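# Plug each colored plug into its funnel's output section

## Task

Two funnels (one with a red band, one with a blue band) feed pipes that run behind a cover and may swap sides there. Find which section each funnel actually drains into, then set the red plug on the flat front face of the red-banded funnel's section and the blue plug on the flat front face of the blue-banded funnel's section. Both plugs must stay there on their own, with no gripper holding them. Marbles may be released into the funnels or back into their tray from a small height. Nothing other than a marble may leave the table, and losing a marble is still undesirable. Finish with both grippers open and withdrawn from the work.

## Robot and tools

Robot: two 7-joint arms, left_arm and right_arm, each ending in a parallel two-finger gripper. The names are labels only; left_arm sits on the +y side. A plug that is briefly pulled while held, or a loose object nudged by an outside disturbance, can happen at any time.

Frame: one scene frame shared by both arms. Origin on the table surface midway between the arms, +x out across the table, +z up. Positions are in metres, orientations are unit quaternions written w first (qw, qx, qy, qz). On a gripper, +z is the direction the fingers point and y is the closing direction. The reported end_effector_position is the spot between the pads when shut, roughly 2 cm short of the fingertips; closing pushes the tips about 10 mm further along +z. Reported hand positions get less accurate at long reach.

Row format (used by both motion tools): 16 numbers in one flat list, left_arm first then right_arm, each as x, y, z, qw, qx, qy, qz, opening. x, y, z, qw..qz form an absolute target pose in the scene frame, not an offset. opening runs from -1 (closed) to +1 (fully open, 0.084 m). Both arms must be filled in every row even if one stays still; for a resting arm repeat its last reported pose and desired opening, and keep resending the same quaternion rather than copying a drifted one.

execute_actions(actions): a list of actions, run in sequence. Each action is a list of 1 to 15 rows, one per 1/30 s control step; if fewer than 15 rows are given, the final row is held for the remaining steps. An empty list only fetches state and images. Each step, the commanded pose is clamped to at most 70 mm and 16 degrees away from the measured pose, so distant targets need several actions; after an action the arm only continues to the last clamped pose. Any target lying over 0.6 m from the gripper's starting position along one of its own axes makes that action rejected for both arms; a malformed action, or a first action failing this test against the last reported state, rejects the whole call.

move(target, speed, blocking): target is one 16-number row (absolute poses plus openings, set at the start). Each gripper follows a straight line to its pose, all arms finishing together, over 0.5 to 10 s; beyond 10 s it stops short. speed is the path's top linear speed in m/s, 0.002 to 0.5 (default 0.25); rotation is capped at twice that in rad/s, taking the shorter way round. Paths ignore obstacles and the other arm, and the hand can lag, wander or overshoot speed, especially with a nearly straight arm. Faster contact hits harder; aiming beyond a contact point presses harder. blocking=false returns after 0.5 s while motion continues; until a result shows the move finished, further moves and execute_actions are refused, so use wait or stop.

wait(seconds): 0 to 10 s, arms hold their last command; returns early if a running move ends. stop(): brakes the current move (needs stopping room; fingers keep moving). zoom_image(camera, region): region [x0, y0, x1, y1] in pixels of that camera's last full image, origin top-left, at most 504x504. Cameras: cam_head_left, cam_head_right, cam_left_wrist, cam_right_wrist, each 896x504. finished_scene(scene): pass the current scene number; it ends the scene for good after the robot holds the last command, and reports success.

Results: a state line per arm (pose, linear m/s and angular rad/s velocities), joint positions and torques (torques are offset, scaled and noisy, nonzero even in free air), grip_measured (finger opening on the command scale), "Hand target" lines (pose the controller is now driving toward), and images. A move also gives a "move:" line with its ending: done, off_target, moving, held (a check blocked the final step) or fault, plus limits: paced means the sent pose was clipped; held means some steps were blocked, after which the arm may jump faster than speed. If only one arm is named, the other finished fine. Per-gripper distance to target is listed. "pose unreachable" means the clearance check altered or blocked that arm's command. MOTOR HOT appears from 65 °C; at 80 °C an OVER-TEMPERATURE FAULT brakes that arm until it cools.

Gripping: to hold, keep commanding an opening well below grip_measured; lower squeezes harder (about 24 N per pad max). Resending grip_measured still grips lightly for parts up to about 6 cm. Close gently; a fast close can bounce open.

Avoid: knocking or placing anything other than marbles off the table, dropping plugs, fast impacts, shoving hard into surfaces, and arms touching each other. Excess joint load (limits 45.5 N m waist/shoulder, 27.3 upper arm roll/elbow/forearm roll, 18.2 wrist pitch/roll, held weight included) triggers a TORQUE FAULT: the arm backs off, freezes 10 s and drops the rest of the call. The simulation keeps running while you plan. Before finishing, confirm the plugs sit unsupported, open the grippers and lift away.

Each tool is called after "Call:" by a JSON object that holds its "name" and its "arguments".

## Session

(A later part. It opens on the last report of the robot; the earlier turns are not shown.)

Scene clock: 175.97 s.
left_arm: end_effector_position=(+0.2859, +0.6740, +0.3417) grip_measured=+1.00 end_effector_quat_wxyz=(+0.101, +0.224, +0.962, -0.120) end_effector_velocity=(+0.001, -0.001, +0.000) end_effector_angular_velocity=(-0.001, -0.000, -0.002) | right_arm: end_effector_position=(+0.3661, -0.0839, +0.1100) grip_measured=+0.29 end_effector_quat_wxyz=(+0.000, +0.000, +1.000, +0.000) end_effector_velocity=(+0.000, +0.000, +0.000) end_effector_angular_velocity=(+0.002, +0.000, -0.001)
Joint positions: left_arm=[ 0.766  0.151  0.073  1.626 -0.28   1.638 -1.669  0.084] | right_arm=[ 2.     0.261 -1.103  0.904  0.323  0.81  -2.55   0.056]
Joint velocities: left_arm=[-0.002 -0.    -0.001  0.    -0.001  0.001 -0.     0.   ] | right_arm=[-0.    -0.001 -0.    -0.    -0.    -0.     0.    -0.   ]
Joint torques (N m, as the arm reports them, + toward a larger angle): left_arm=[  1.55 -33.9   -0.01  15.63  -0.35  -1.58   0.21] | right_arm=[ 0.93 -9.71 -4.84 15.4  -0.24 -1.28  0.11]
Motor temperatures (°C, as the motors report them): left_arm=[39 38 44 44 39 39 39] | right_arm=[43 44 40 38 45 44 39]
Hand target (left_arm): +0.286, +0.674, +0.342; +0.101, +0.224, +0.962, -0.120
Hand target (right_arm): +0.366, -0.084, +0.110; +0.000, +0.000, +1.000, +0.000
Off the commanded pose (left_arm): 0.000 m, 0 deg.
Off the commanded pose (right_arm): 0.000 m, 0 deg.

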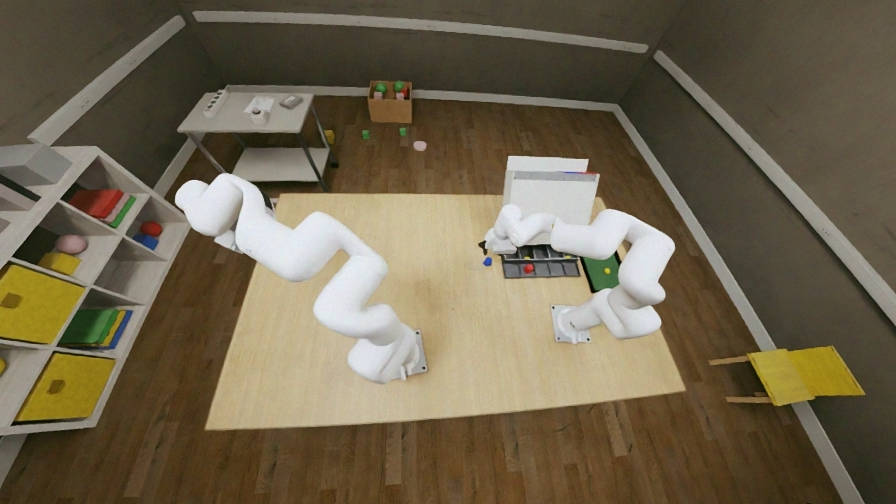

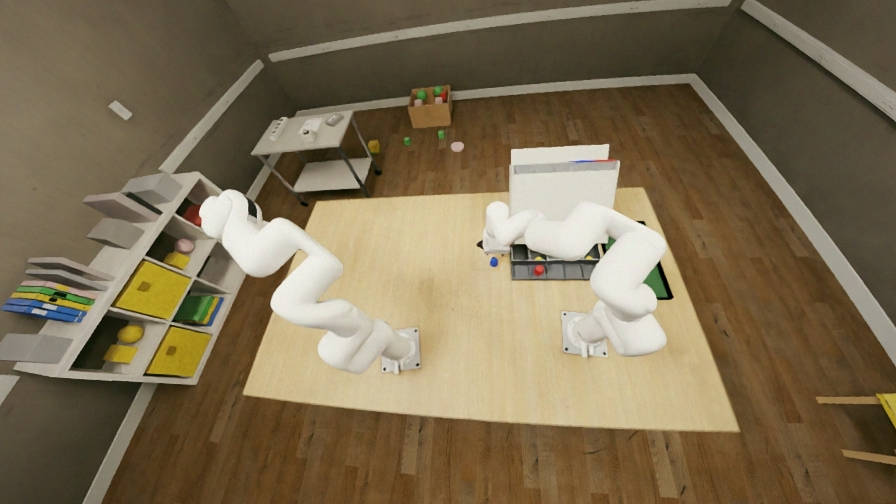

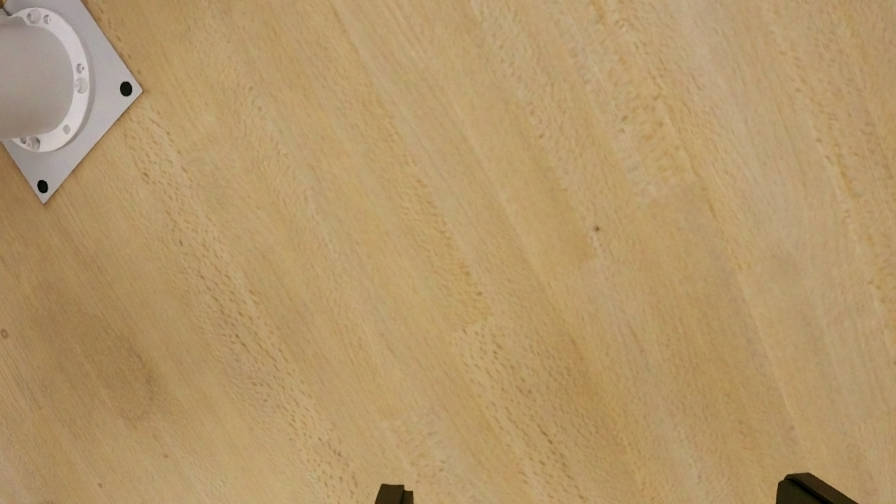

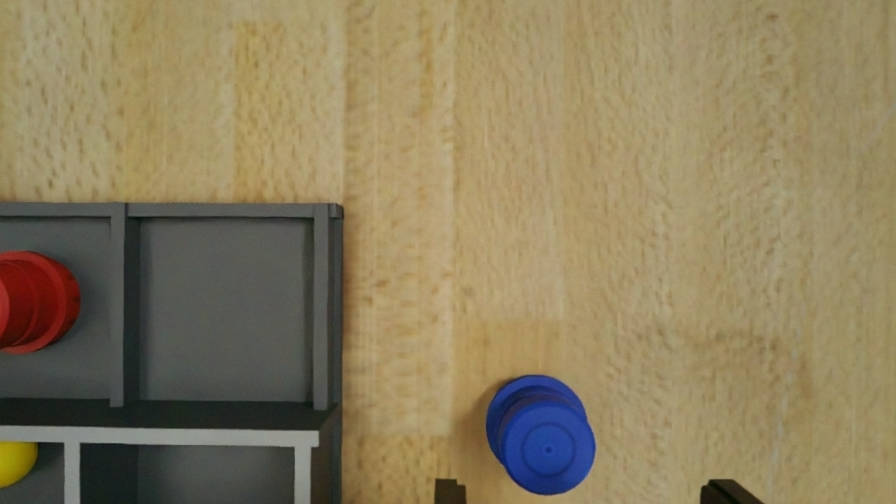

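Call:
{"name": "move", "arguments": {"target": [0.2859,0.674,0.3417,0.101,0.224,0.962,-0.12,1,0.366,-0.084,0.034,0,0,1,0,0.3], "speed": 0.1}}

Call:
{"name": "move", "arguments": {"target": [0.2859,0.674,0.3417,0.101,0.224,0.962,-0.12,1,0.366,-0.084,0.034,0,0,1,0,-0.6]}}

Call:
{"name": "move", "arguments": {"target": [0.2859,0.674,0.3417,0.101,0.224,0.962,-0.12,1,0.35,-0.09,0.11,0,0,1,0,-0.6], "speed": 0.2}}

Call:
{"name": "move", "arguments": {"target": [0.2859,0.674,0.3417,0.101,0.224,0.962,-0.12,1,0.32,-0.501,0.095,0,0,1,0,-0.6], "speed": 0.25}}

Scene clock: 188.00 s.
left_arm: end_effector_position=(+0.2859, +0.6740, +0.3417) grip_measured=+1.00 end_effector_quat_wxyz=(+0.101, +0.224, +0.962, -0.120) end_effector_velocity=(-0.000, -0.000, -0.000) end_effector_angular_velocity=(-0.001, +0.001, +0.001) | right_arm: end_effector_position=(+0.3660, -0.0841, +0.0343) grip_measured=+0.29 end_effector_quat_wxyz=(-0.000, +0.000, +1.000, +0.000) end_effector_velocity=(+0.000, -0.000, -0.003) end_effector_angular_velocity=(-0.000, +0.003, +0.002)
Joint positions: left_arm=[ 0.766  0.151  0.073  1.626 -0.28   1.638 -1.669  0.084] | right_arm=[ 1.834  0.469 -0.905  0.884  0.607  0.674 -2.747  0.056]
Joint velocities: left_arm=[ 0.    -0.     0.001 -0.001 -0.     0.001 -0.001 -0.   ] | right_arm=[-0.009  0.007  0.009  0.002  0.009 -0.001 -0.009 -0.   ]
Joint torques (N m, as the arm reports them, + toward a larger angle): left_arm=[  0.38 -33.64  -0.11  16.19  -0.31  -1.54   0.  ] | right_arm=[  1.09 -14.47  -7.2   12.66  -0.54  -1.31  -0.05]
Motor temperatures (°C, as the motors report them): left_arm=[39 38 44 44 39 39 39] | right_arm=[43 44 40 38 45 44 39]
Hand target (left_arm): +0.286, +0.674, +0.342; +0.101, +0.224, +0.962, -0.120
Hand target (right_arm): +0.366, -0.084, +0.034; -0.000, +0.000, +1.000, +0.000
Off the commanded pose (left_arm): 0.000 m, 0 deg.
Off the commanded pose (right_arm): 0.000 m, 0 deg.
move: done

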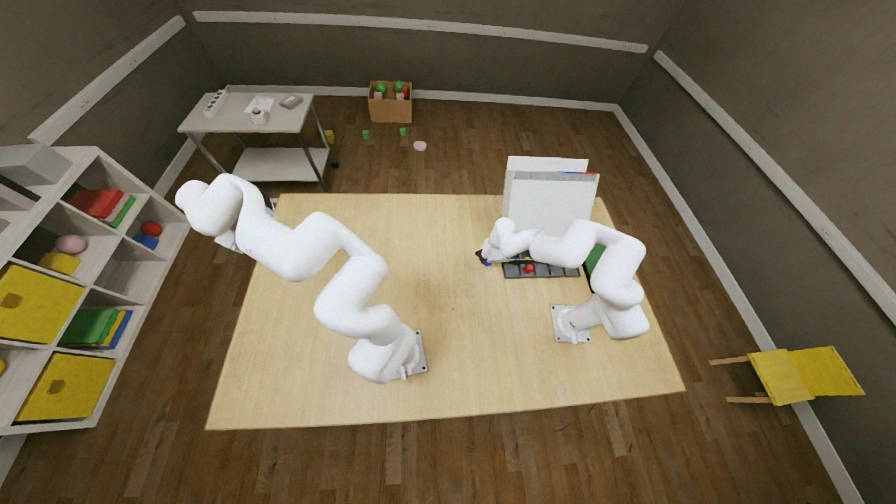

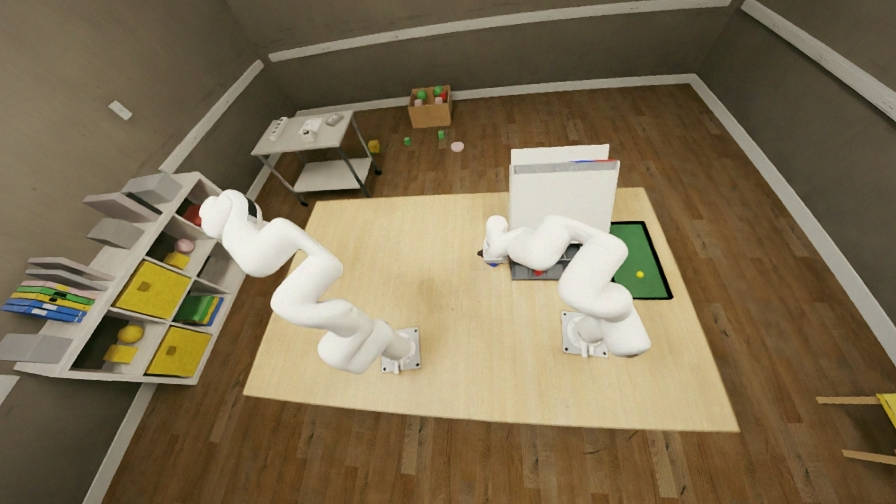

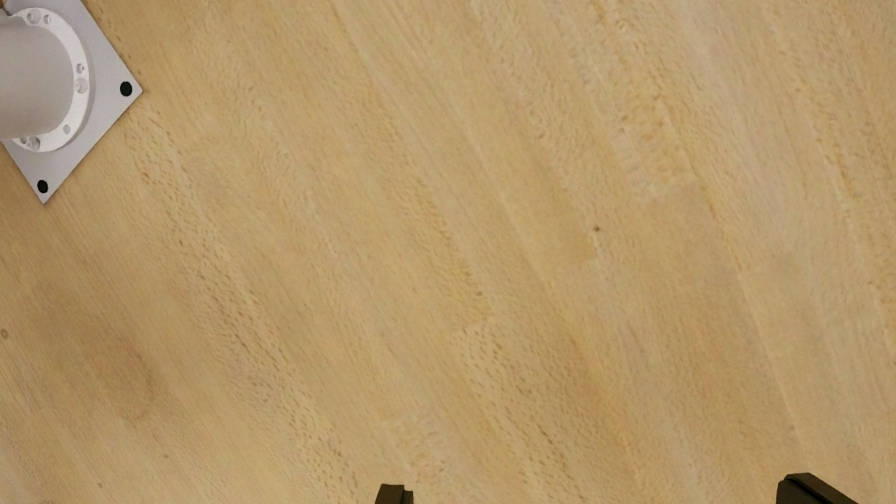

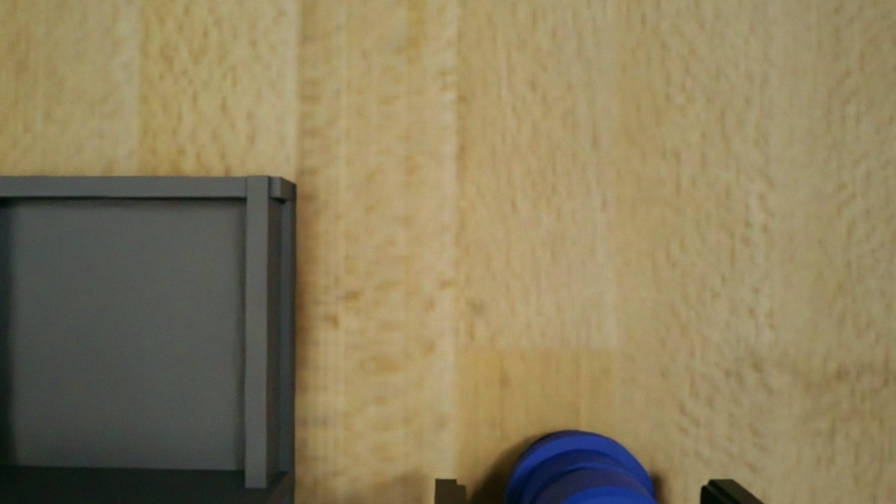

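Scene clock: 188.70 s.
left_arm: end_effector_position=(+0.2859, +0.6740, +0.3417) grip_measured=+1.00 end_effector_quat_wxyz=(+0.101, +0.224, +0.962, -0.120) end_effector_velocity=(-0.000, +0.000, +0.000) end_effector_angular_velocity=(-0.001, -0.001, +0.002) | right_arm: end_effector_position=(+0.3661, -0.0839, +0.0342) grip_measured=-0.33 end_effector_quat_wxyz=(+0.000, +0.000, +1.000, +0.000) end_effector_velocity=(-0.000, +0.000, -0.000) end_effector_angular_velocity=(-0.000, -0.000, +0.002)
Joint positions: left_arm=[ 0.766  0.151  0.073  1.626 -0.28   1.638 -1.669  0.084] | right_arm=[ 1.834  0.47  -0.904  0.885  0.607  0.674 -2.747  0.03 ]
Joint velocities: left_arm=[ 0.002 -0.    -0.     0.    -0.001  0.    -0.     0.   ] | right_arm=[ 0.     0.001  0.     0.     0.    -0.    -0.002  0.   ]
Joint torques (N m, as the arm reports them, + toward a larger angle): left_arm=[  0.09 -33.6   -0.01  16.26  -0.11  -1.82   0.05] | right_arm=[  1.29 -13.84  -7.04  12.38   0.02  -1.45  -0.13]
Motor temperatures (°C, as the motors report them): left_arm=[39 38 44 44 39 39 39] | right_arm=[43 44 40 38 45 44 39]
Hand target (left_arm): +0.286, +0.674, +0.342; +0.101, +0.224, +0.962, -0.120
Hand target (right_arm): +0.366, -0.084, +0.034; +0.000, +0.000, +1.000, -0.000
Off the commanded pose (left_arm): 0.000 m, 0 deg.
Off the commanded pose (right_arm): 0.000 m, 0 deg.
move: done

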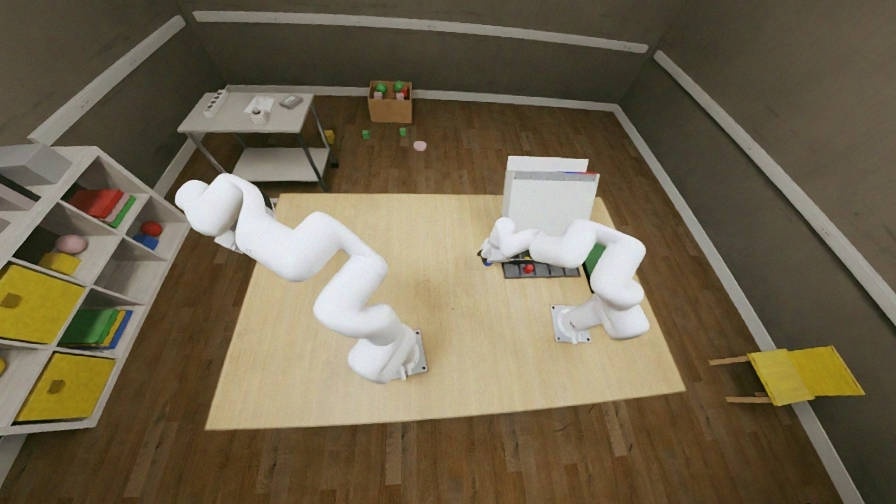

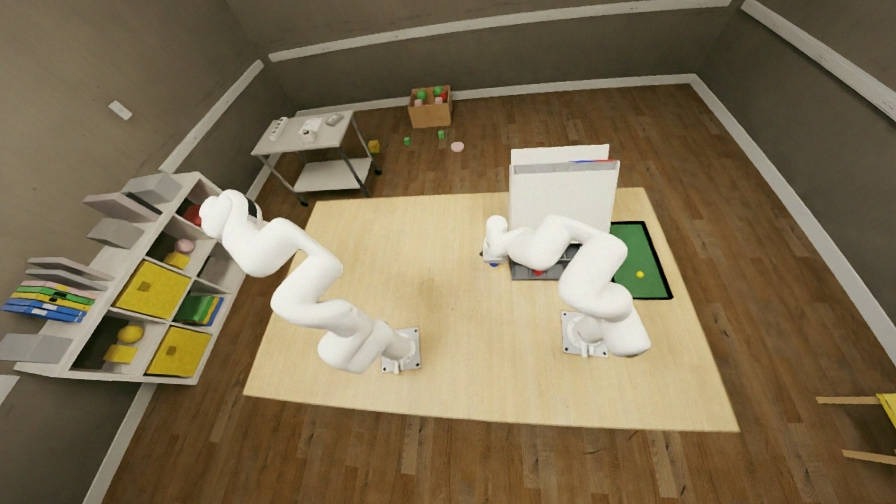

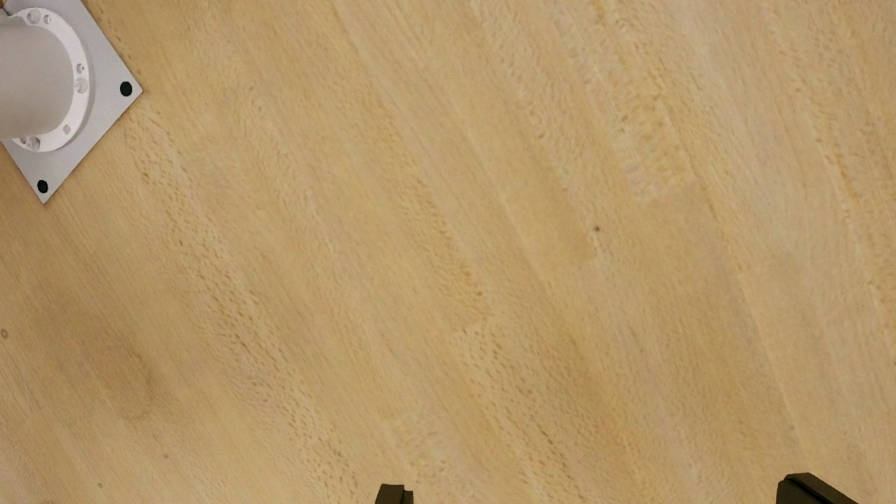

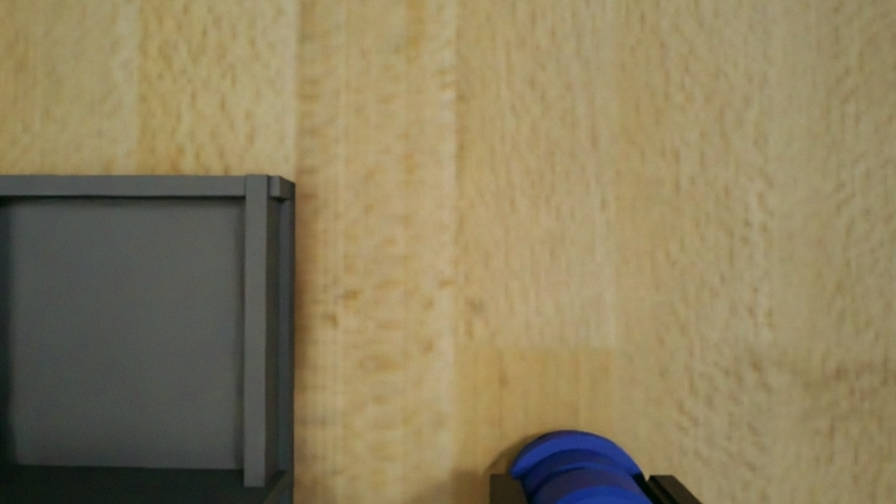

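Scene clock: 189.83 s.
left_arm: end_effector_position=(+0.2859, +0.6740, +0.3417) grip_measured=+1.00 end_effector_quat_wxyz=(+0.101, +0.224, +0.962, -0.120) end_effector_velocity=(+0.001, -0.000, -0.000) end_effector_angular_velocity=(+0.000, -0.000, -0.002) | right_arm: end_effector_position=(+0.3502, -0.0899, +0.1098) grip_measured=-0.33 end_effector_quat_wxyz=(-0.000, -0.000, +1.000, -0.000) end_effector_velocity=(-0.000, -0.001, +0.003) end_effector_angular_velocity=(+0.001, -0.007, -0.003)
Joint positions: left_arm=[ 0.766  0.151  0.073  1.626 -0.28   1.638 -1.669  0.084] | right_arm=[ 2.056  0.178 -1.129  0.845  0.228  0.782 -2.465  0.03 ]
Joint velocities: left_arm=[-0.002  0.    -0.     0.    -0.    -0.001  0.    -0.   ] | right_arm=[ 0.018 -0.018 -0.015 -0.006 -0.027 -0.005  0.024  0.   ]
Joint torques (N m, as the arm reports them, + toward a larger angle): left_arm=[  0.05 -33.86   0.13  15.39  -0.38  -1.86  -0.21] | right_arm=[ 0.65 -8.26 -3.26 15.37 -0.04 -1.29  0.01]
Motor temperatures (°C, as the motors report them): left_arm=[39 38 44 44 39 39 39] | right_arm=[43 44 40 38 45 44 39]
Hand target (left_arm): +0.286, +0.674, +0.342; +0.101, +0.224, +0.962, -0.120
Hand target (right_arm): +0.350, -0.090, +0.110; +0.000, -0.000, +1.000, -0.000
Off the commanded pose (left_arm): 0.000 m, 0 deg.
Off the commanded pose (right_arm): 0.000 m, 0 deg.
move: done

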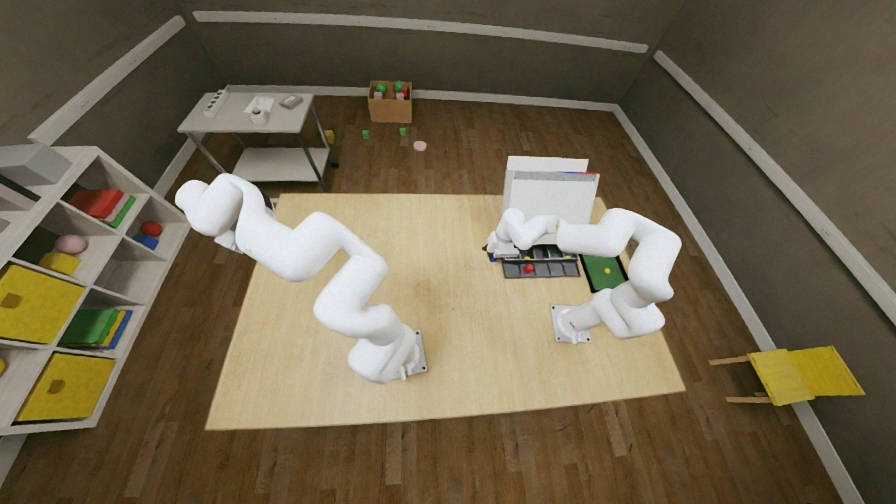

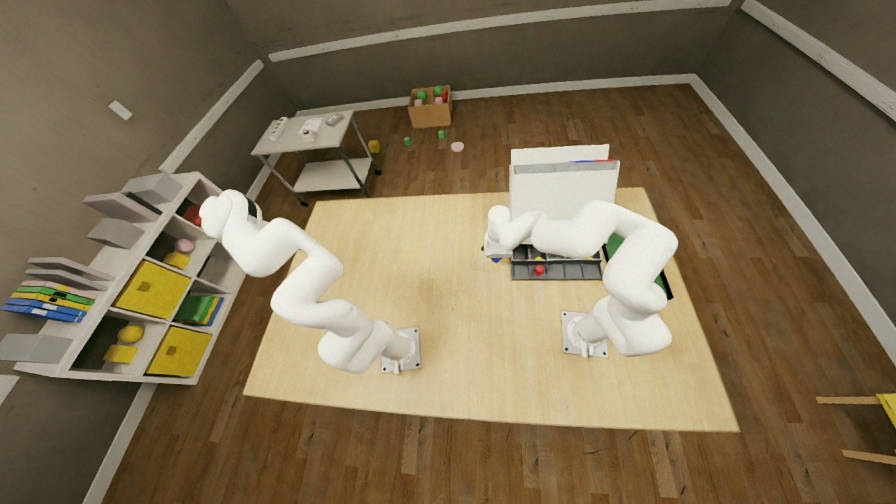

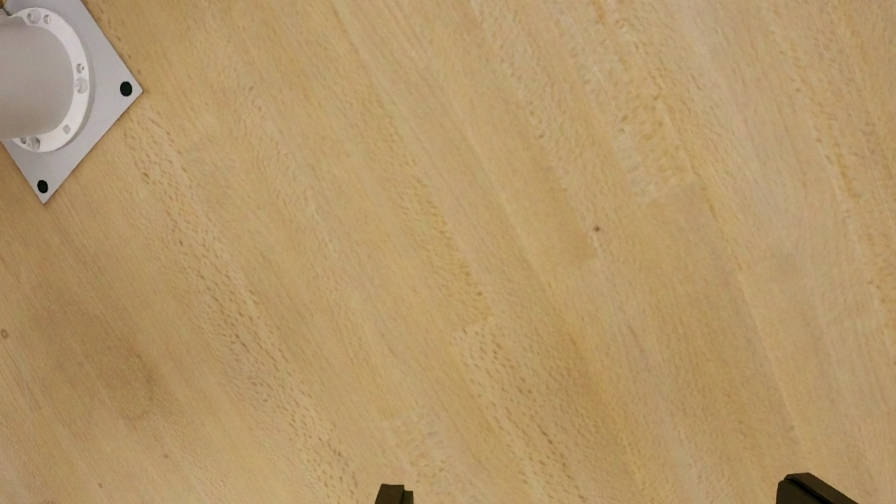

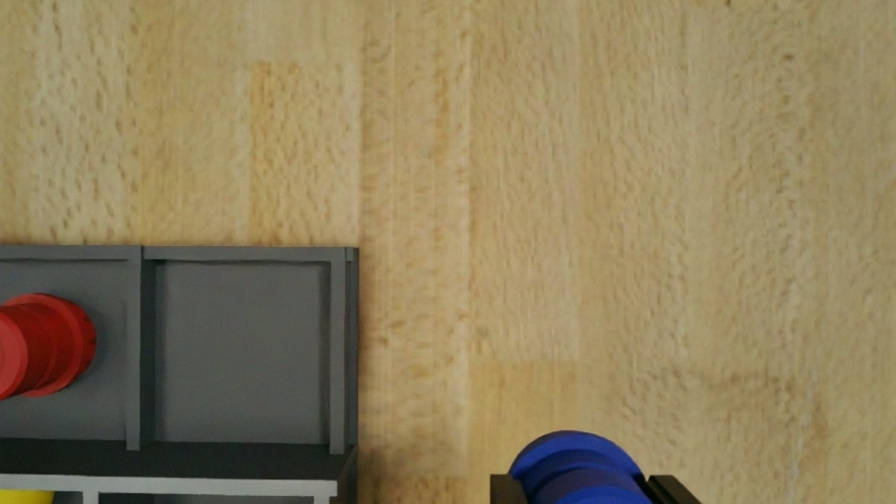

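Scene clock: 192.17 s.
left_arm: end_effector_position=(+0.2859, +0.6740, +0.3417) grip_measured=+1.00 end_effector_quat_wxyz=(+0.101, +0.224, +0.962, -0.120) end_effector_velocity=(-0.000, +0.000, -0.000) end_effector_angular_velocity=(+0.000, +0.000, +0.001) | right_arm: end_effector_position=(+0.3197, -0.4996, +0.0949) grip_measured=-0.33 end_effector_quat_wxyz=(-0.002, -0.001, +1.000, +0.001) end_effector_velocity=(-0.000, -0.002, +0.001) end_effector_angular_velocity=(+0.003, -0.003, +0.001)
Joint positions: left_arm=[ 0.766  0.151  0.073  1.626 -0.28   1.638 -1.669  0.084] | right_arm=[ 0.874 -0.963 -1.137  0.336 -0.963  1.135 -2.701  0.03 ]
Joint velocities: left_arm=[ 0.     0.     0.    -0.001  0.    -0.001 -0.    -0.   ] | right_arm=[-0.01  -0.008  0.001  0.001  0.     0.005 -0.011  0.   ]
Joint torques (N m, as the arm reports them, + toward a larger angle): left_arm=[  0.24 -33.92   0.23  15.93  -0.23  -1.75   0.06] | right_arm=[ 0.49  3.65  9.71 11.15 -0.32 -1.45 -0.36]
Motor temperatures (°C, as the motors report them): left_arm=[39 38 44 44 39 39 39] | right_arm=[43 44 40 38 45 44 39]
Hand target (left_arm): +0.286, +0.674, +0.342; +0.101, +0.224, +0.962, -0.120
Hand target (right_arm): +0.320, -0.500, +0.095; -0.002, -0.001, +1.000, +0.001
Off the commanded pose (left_arm): 0.000 m, 0 deg.
Off the commanded pose (right_arm): 0.001 m, 0 deg.
move: done

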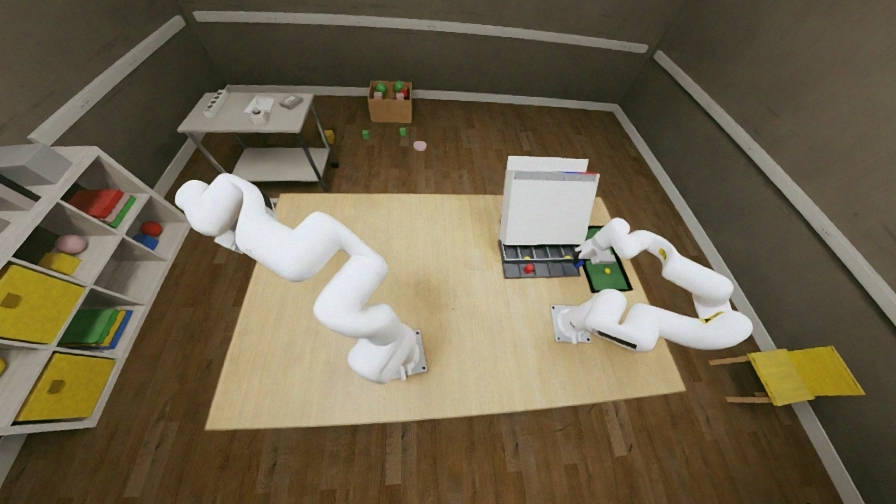

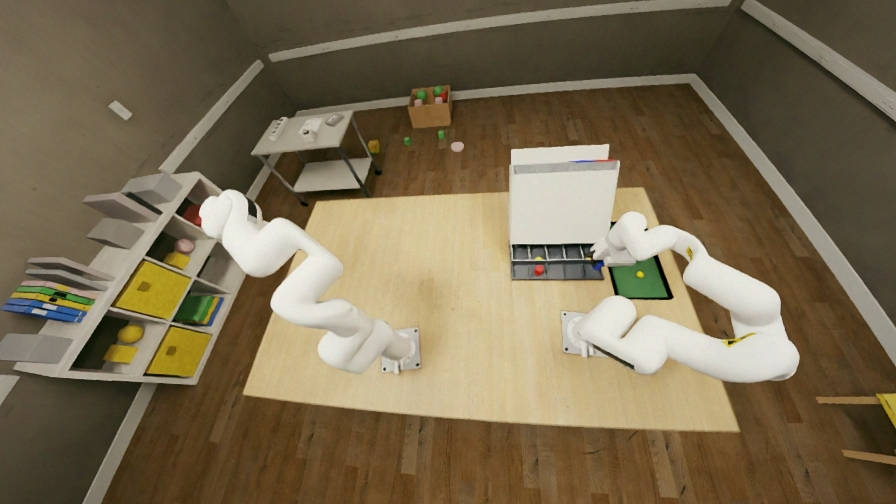

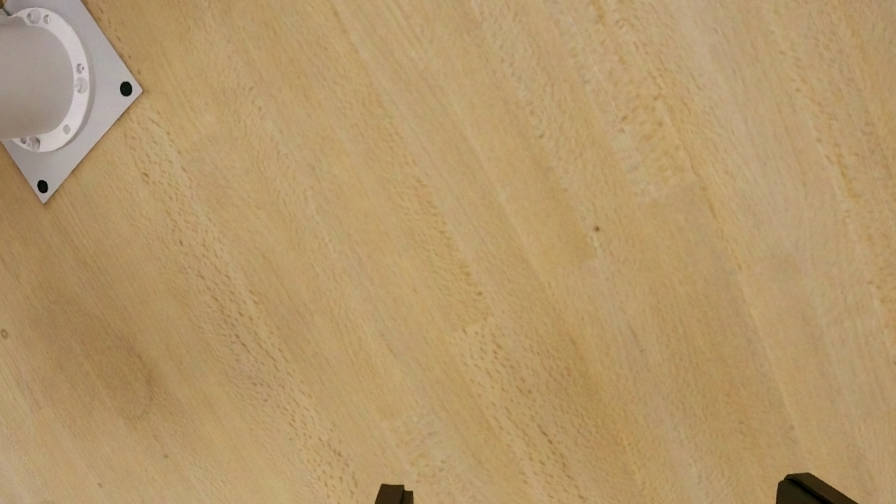

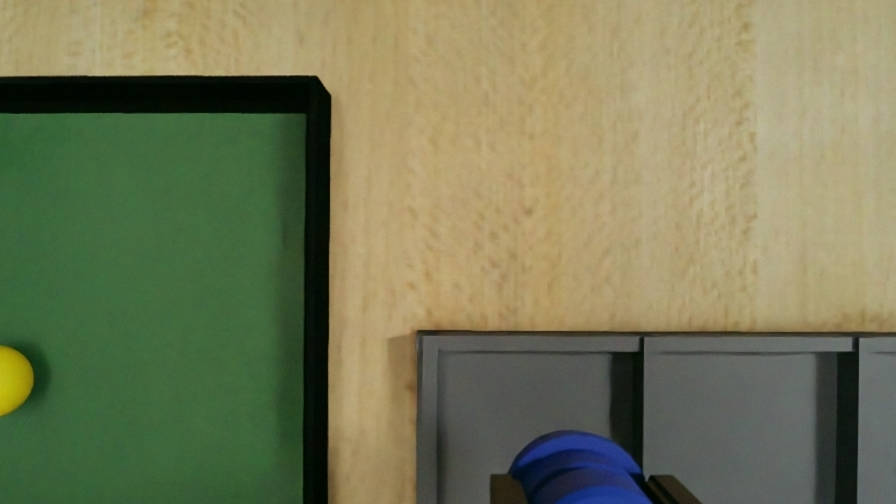

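Call:
{"name": "move", "arguments": {"target": [0.2859,0.674,0.3417,0.101,0.224,0.962,-0.12,1,0.32,-0.501,0.041,0,0,1,0,-0.6], "speed": 0.06}}

Call:
{"name": "move", "arguments": {"target": [0.2859,0.674,0.3417,0.101,0.224,0.962,-0.12,1,0.32,-0.501,0.041,0,0,1,0,0.1]}}

Call:
{"name": "move", "arguments": {"target": [0.2859,0.674,0.3417,0.101,0.224,0.962,-0.12,1,0.32,-0.501,0.2,0,0,1,0,0.1], "speed": 0.2}}

Scene clock: 200.97 s.
left_arm: end_effector_position=(+0.2859, +0.6740, +0.3417) grip_measured=+1.00 end_effector_quat_wxyz=(+0.101, +0.224, +0.962, -0.120) end_effector_velocity=(-0.000, +0.001, +0.000) end_effector_angular_velocity=(+0.002, -0.001, -0.000) | right_arm: end_effector_position=(+0.3199, -0.5012, +0.0414) grip_measured=-0.33 end_effector_quat_wxyz=(+0.000, +0.000, +1.000, -0.000) end_effector_velocity=(+0.001, +0.000, -0.002) end_effector_angular_velocity=(+0.001, -0.001, +0.000)
Joint positions: left_arm=[ 0.766  0.151  0.073  1.626 -0.28   1.638 -1.669  0.084] | right_arm=[ 0.972 -0.848 -1.38   0.306 -1.145  0.942 -2.638  0.03 ]
Joint velocities: left_arm=[ 0.     0.     0.001  0.001  0.    -0.001  0.002  0.   ] | right_arm=[ 0.011  0.006 -0.014  0.002 -0.007 -0.01   0.004 -0.   ]
Joint torques (N m, as the arm reports them, + toward a larger angle): left_arm=[  0.57 -34.37   0.54  15.71  -0.52  -1.73   0.24] | right_arm=[ 0.52  4.8   9.21  8.35 -0.12 -1.3   0.02]
Motor temperatures (°C, as the motors report them): left_arm=[39 38 44 44 39 39 39] | right_arm=[43 44 41 38 45 44 39]
Hand target (left_arm): +0.286, +0.674, +0.342; +0.101, +0.224, +0.962, -0.120
Hand target (right_arm): +0.320, -0.501, +0.041; +0.000, +0.000, +1.000, -0.000
Off the commanded pose (left_arm): 0.000 m, 0 deg.
Off the commanded pose (right_arm): 0.000 m, 0 deg.
move: done

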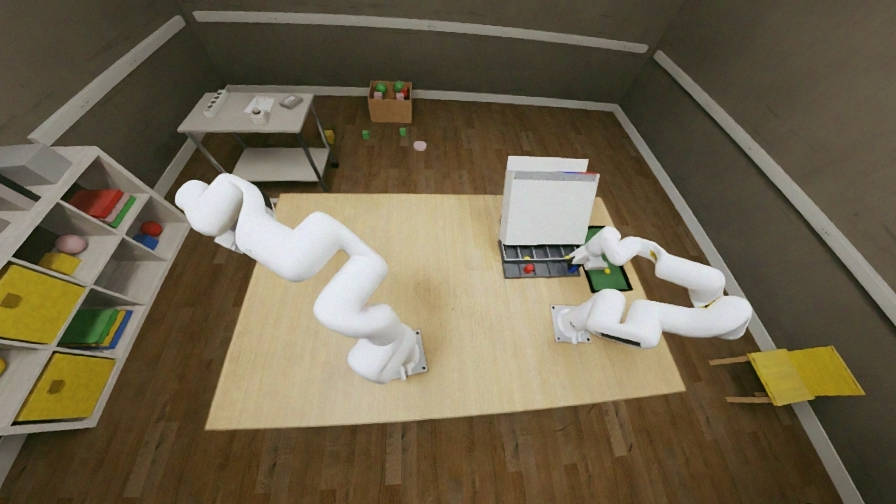

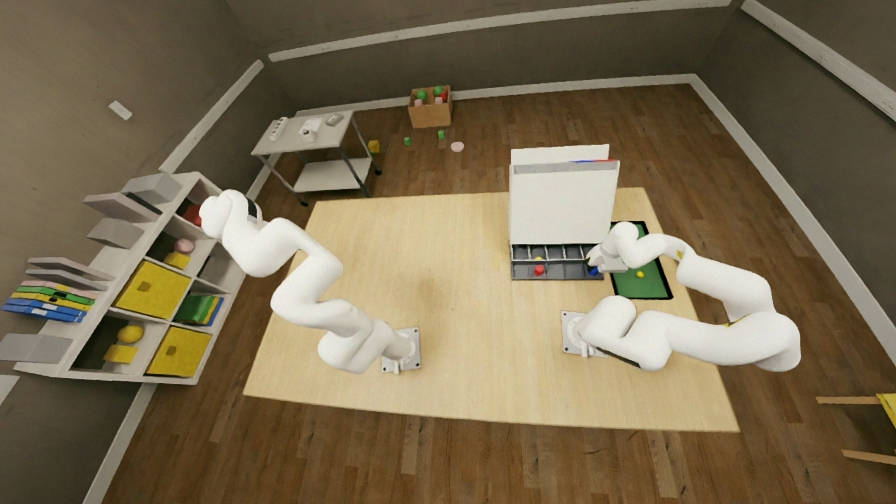

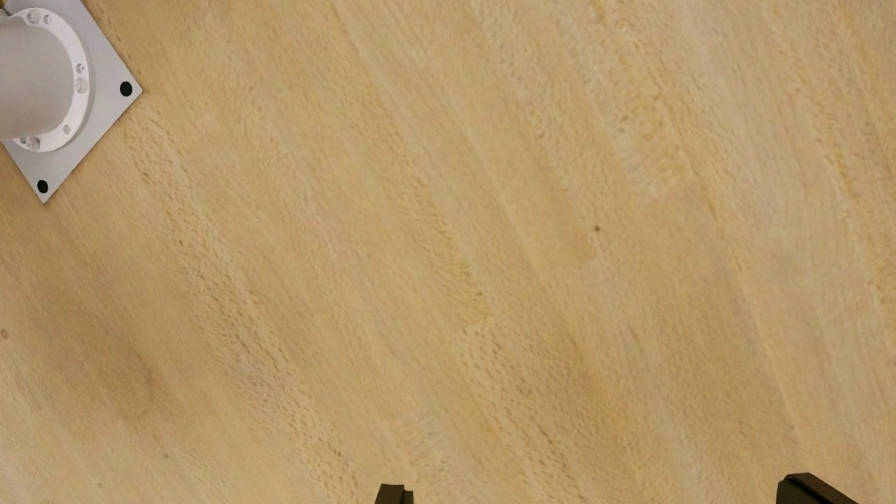

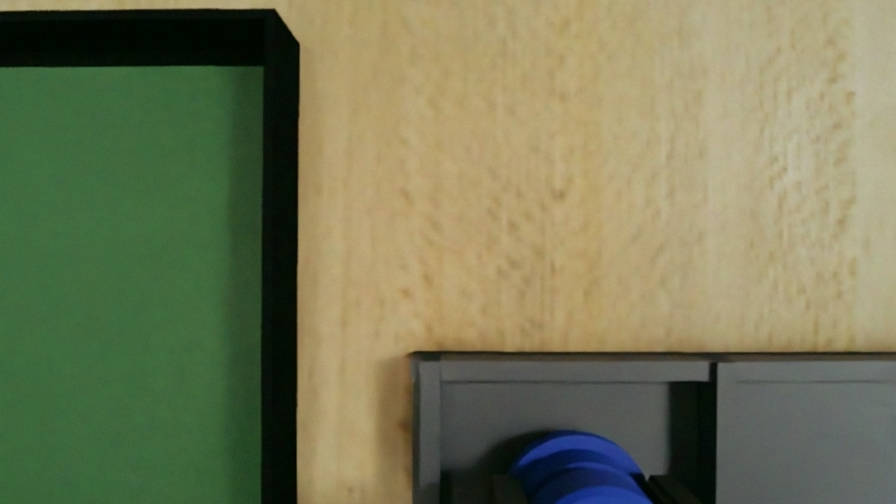

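Scene clock: 201.67 s.
left_arm: end_effector_position=(+0.2859, +0.6740, +0.3417) grip_measured=+1.00 end_effector_quat_wxyz=(+0.101, +0.224, +0.962, -0.120) end_effector_velocity=(-0.001, +0.000, -0.000) end_effector_angular_velocity=(-0.000, +0.000, +0.002) | right_arm: end_effector_position=(+0.3200, -0.5010, +0.0410) grip_measured=+0.09 end_effector_quat_wxyz=(+0.000, +0.000, +1.000, -0.000) end_effector_velocity=(-0.000, -0.000, -0.000) end_effector_angular_velocity=(-0.001, +0.001, +0.000)
Joint positions: left_arm=[ 0.766  0.151  0.073  1.626 -0.28   1.638 -1.669  0.084] | right_arm=[ 0.975 -0.847 -1.383  0.307 -1.145  0.941 -2.637  0.048]
Joint velocities: left_arm=[ 0.001 -0.     0.001 -0.001 -0.    -0.    -0.    -0.   ] | right_arm=[ 0.001  0.002 -0.001  0.    -0.    -0.     0.    -0.   ]
Joint torques (N m, as the arm reports them, + toward a larger angle): left_arm=[  0.29 -34.09  -0.03  15.48  -0.33  -2.01   0.15] | right_arm=[ 0.5   3.69  9.37  8.6  -0.44 -1.29 -0.18]
Motor temperatures (°C, as the motors report them): left_arm=[39 38 44 44 39 39 39] | right_arm=[43 44 41 38 45 44 39]
Hand target (left_arm): +0.286, +0.674, +0.342; +0.101, +0.224, +0.962, -0.120
Hand target (right_arm): +0.320, -0.501, +0.041; +0.000, -0.000, +1.000, -0.000
Off the commanded pose (left_arm): 0.000 m, 0 deg.
Off the commanded pose (right_arm): 0.000 m, 0 deg.
move: done

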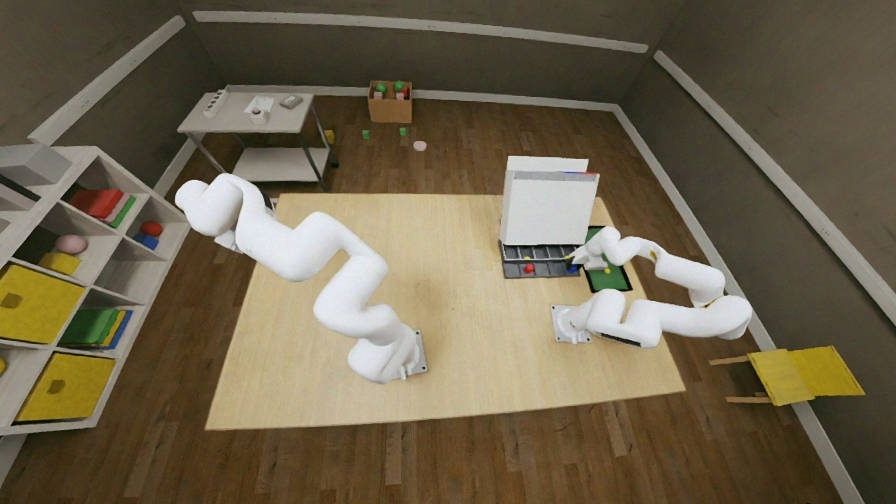

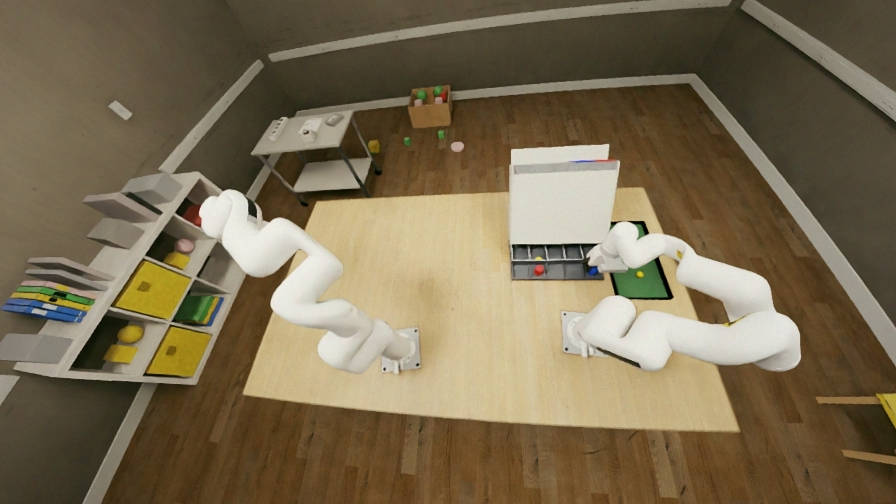

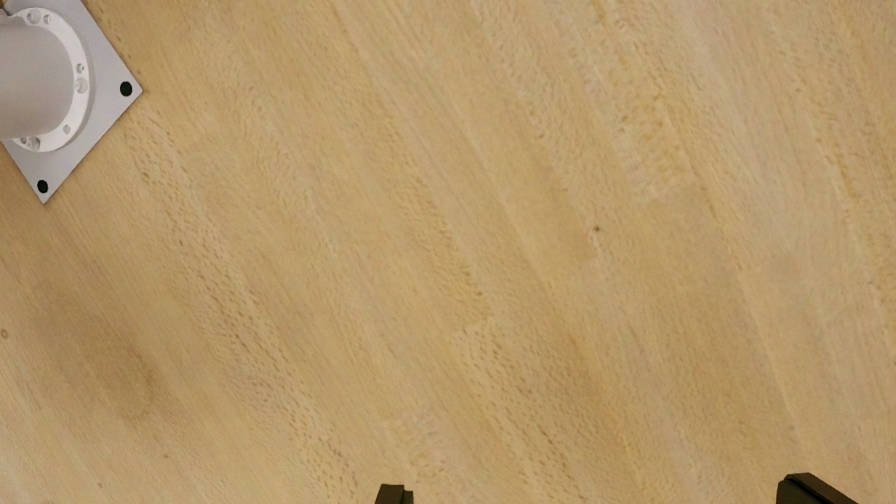

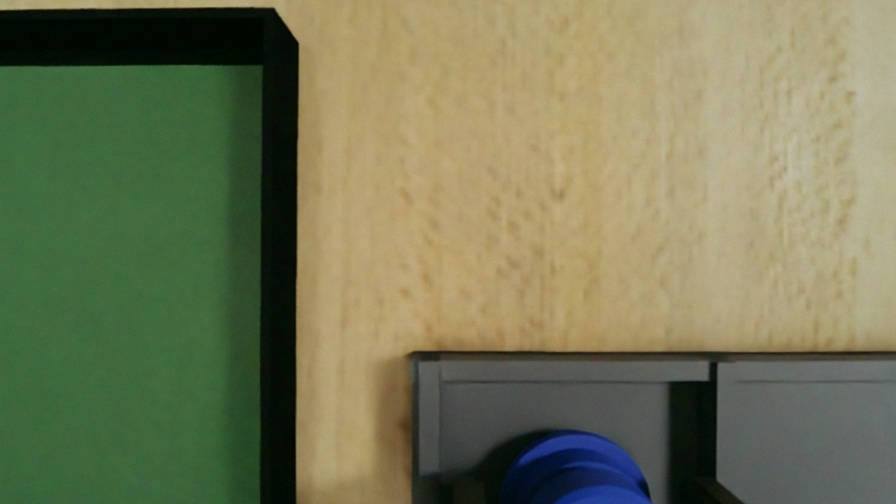

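Scene clock: 203.17 s.
left_arm: end_effector_position=(+0.2859, +0.6740, +0.3417) grip_measured=+1.00 end_effector_quat_wxyz=(+0.101, +0.224, +0.962, -0.120) end_effector_velocity=(+0.000, +0.000, +0.000) end_effector_angular_velocity=(+0.001, -0.001, +0.001) | right_arm: end_effector_position=(+0.3204, -0.5007, +0.1994) grip_measured=+0.09 end_effector_quat_wxyz=(-0.000, -0.000, +1.000, +0.000) end_effector_velocity=(-0.000, +0.000, +0.003) end_effector_angular_velocity=(-0.000, -0.004, +0.003)
Joint positions: left_arm=[ 0.766  0.151  0.073  1.626 -0.28   1.638 -1.669  0.084] | right_arm=[ 0.845 -1.056 -0.827  0.506 -0.704  1.426 -2.759  0.048]
Joint velocities: left_arm=[-0.     0.     0.     0.001 -0.001 -0.    -0.001  0.   ] | right_arm=[-0.002 -0.004  0.008  0.004  0.005  0.006 -0.003  0.   ]
Joint torques (N m, as the arm reports them, + toward a larger angle): left_arm=[  0.95 -33.89   0.06  15.8   -0.26  -1.47  -0.19] | right_arm=[ 0.59  3.67  9.92 13.62  0.08 -1.54  0.11]
Motor temperatures (°C, as the motors report them): left_arm=[39 38 44 44 39 39 39] | right_arm=[43 44 41 38 45 44 39]
Hand target (left_arm): +0.286, +0.674, +0.342; +0.101, +0.224, +0.962, -0.120
Hand target (right_arm): +0.320, -0.501, +0.200; -0.000, -0.000, +1.000, +0.000
Off the commanded pose (left_arm): 0.000 m, 0 deg.
Off the commanded pose (right_arm): 0.001 m, 0 deg.
move: done

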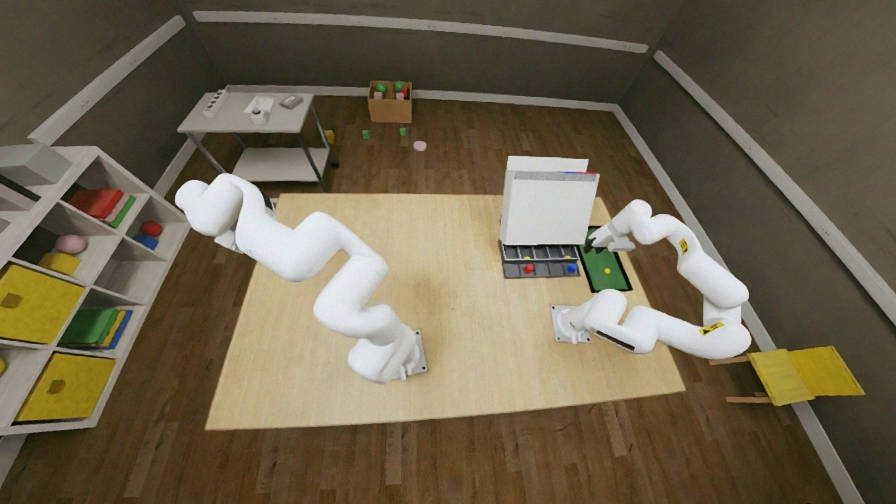

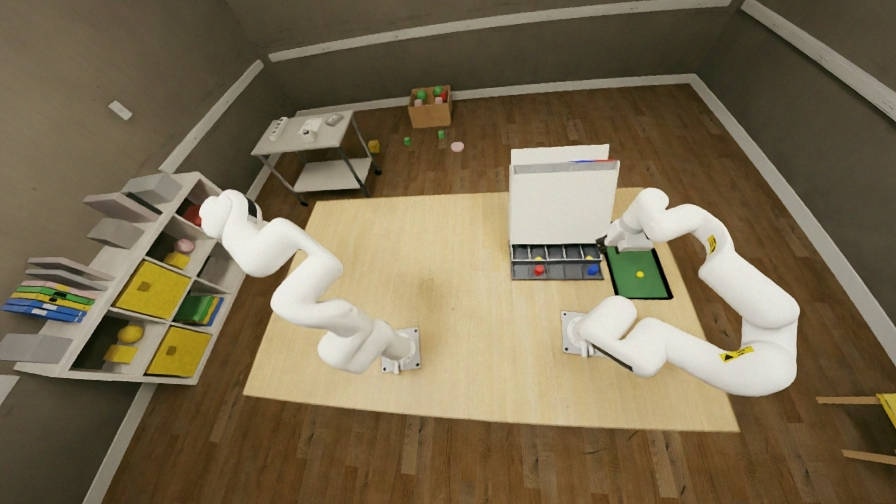

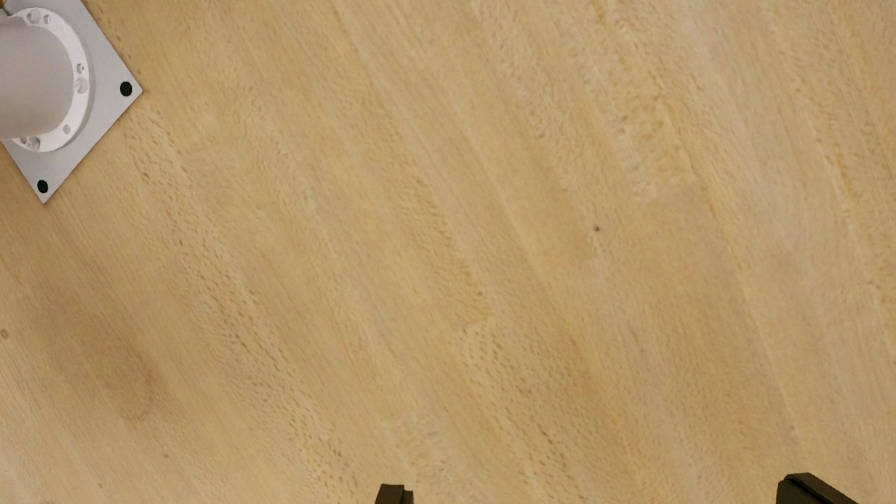

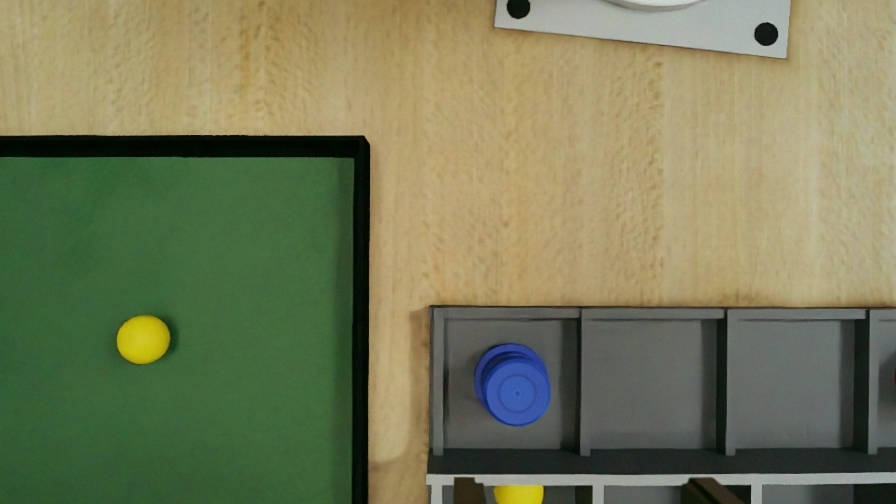

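Call:
{"name": "finished_scene", "arguments": {"scene": 2}}

The scene is finished: the task was done.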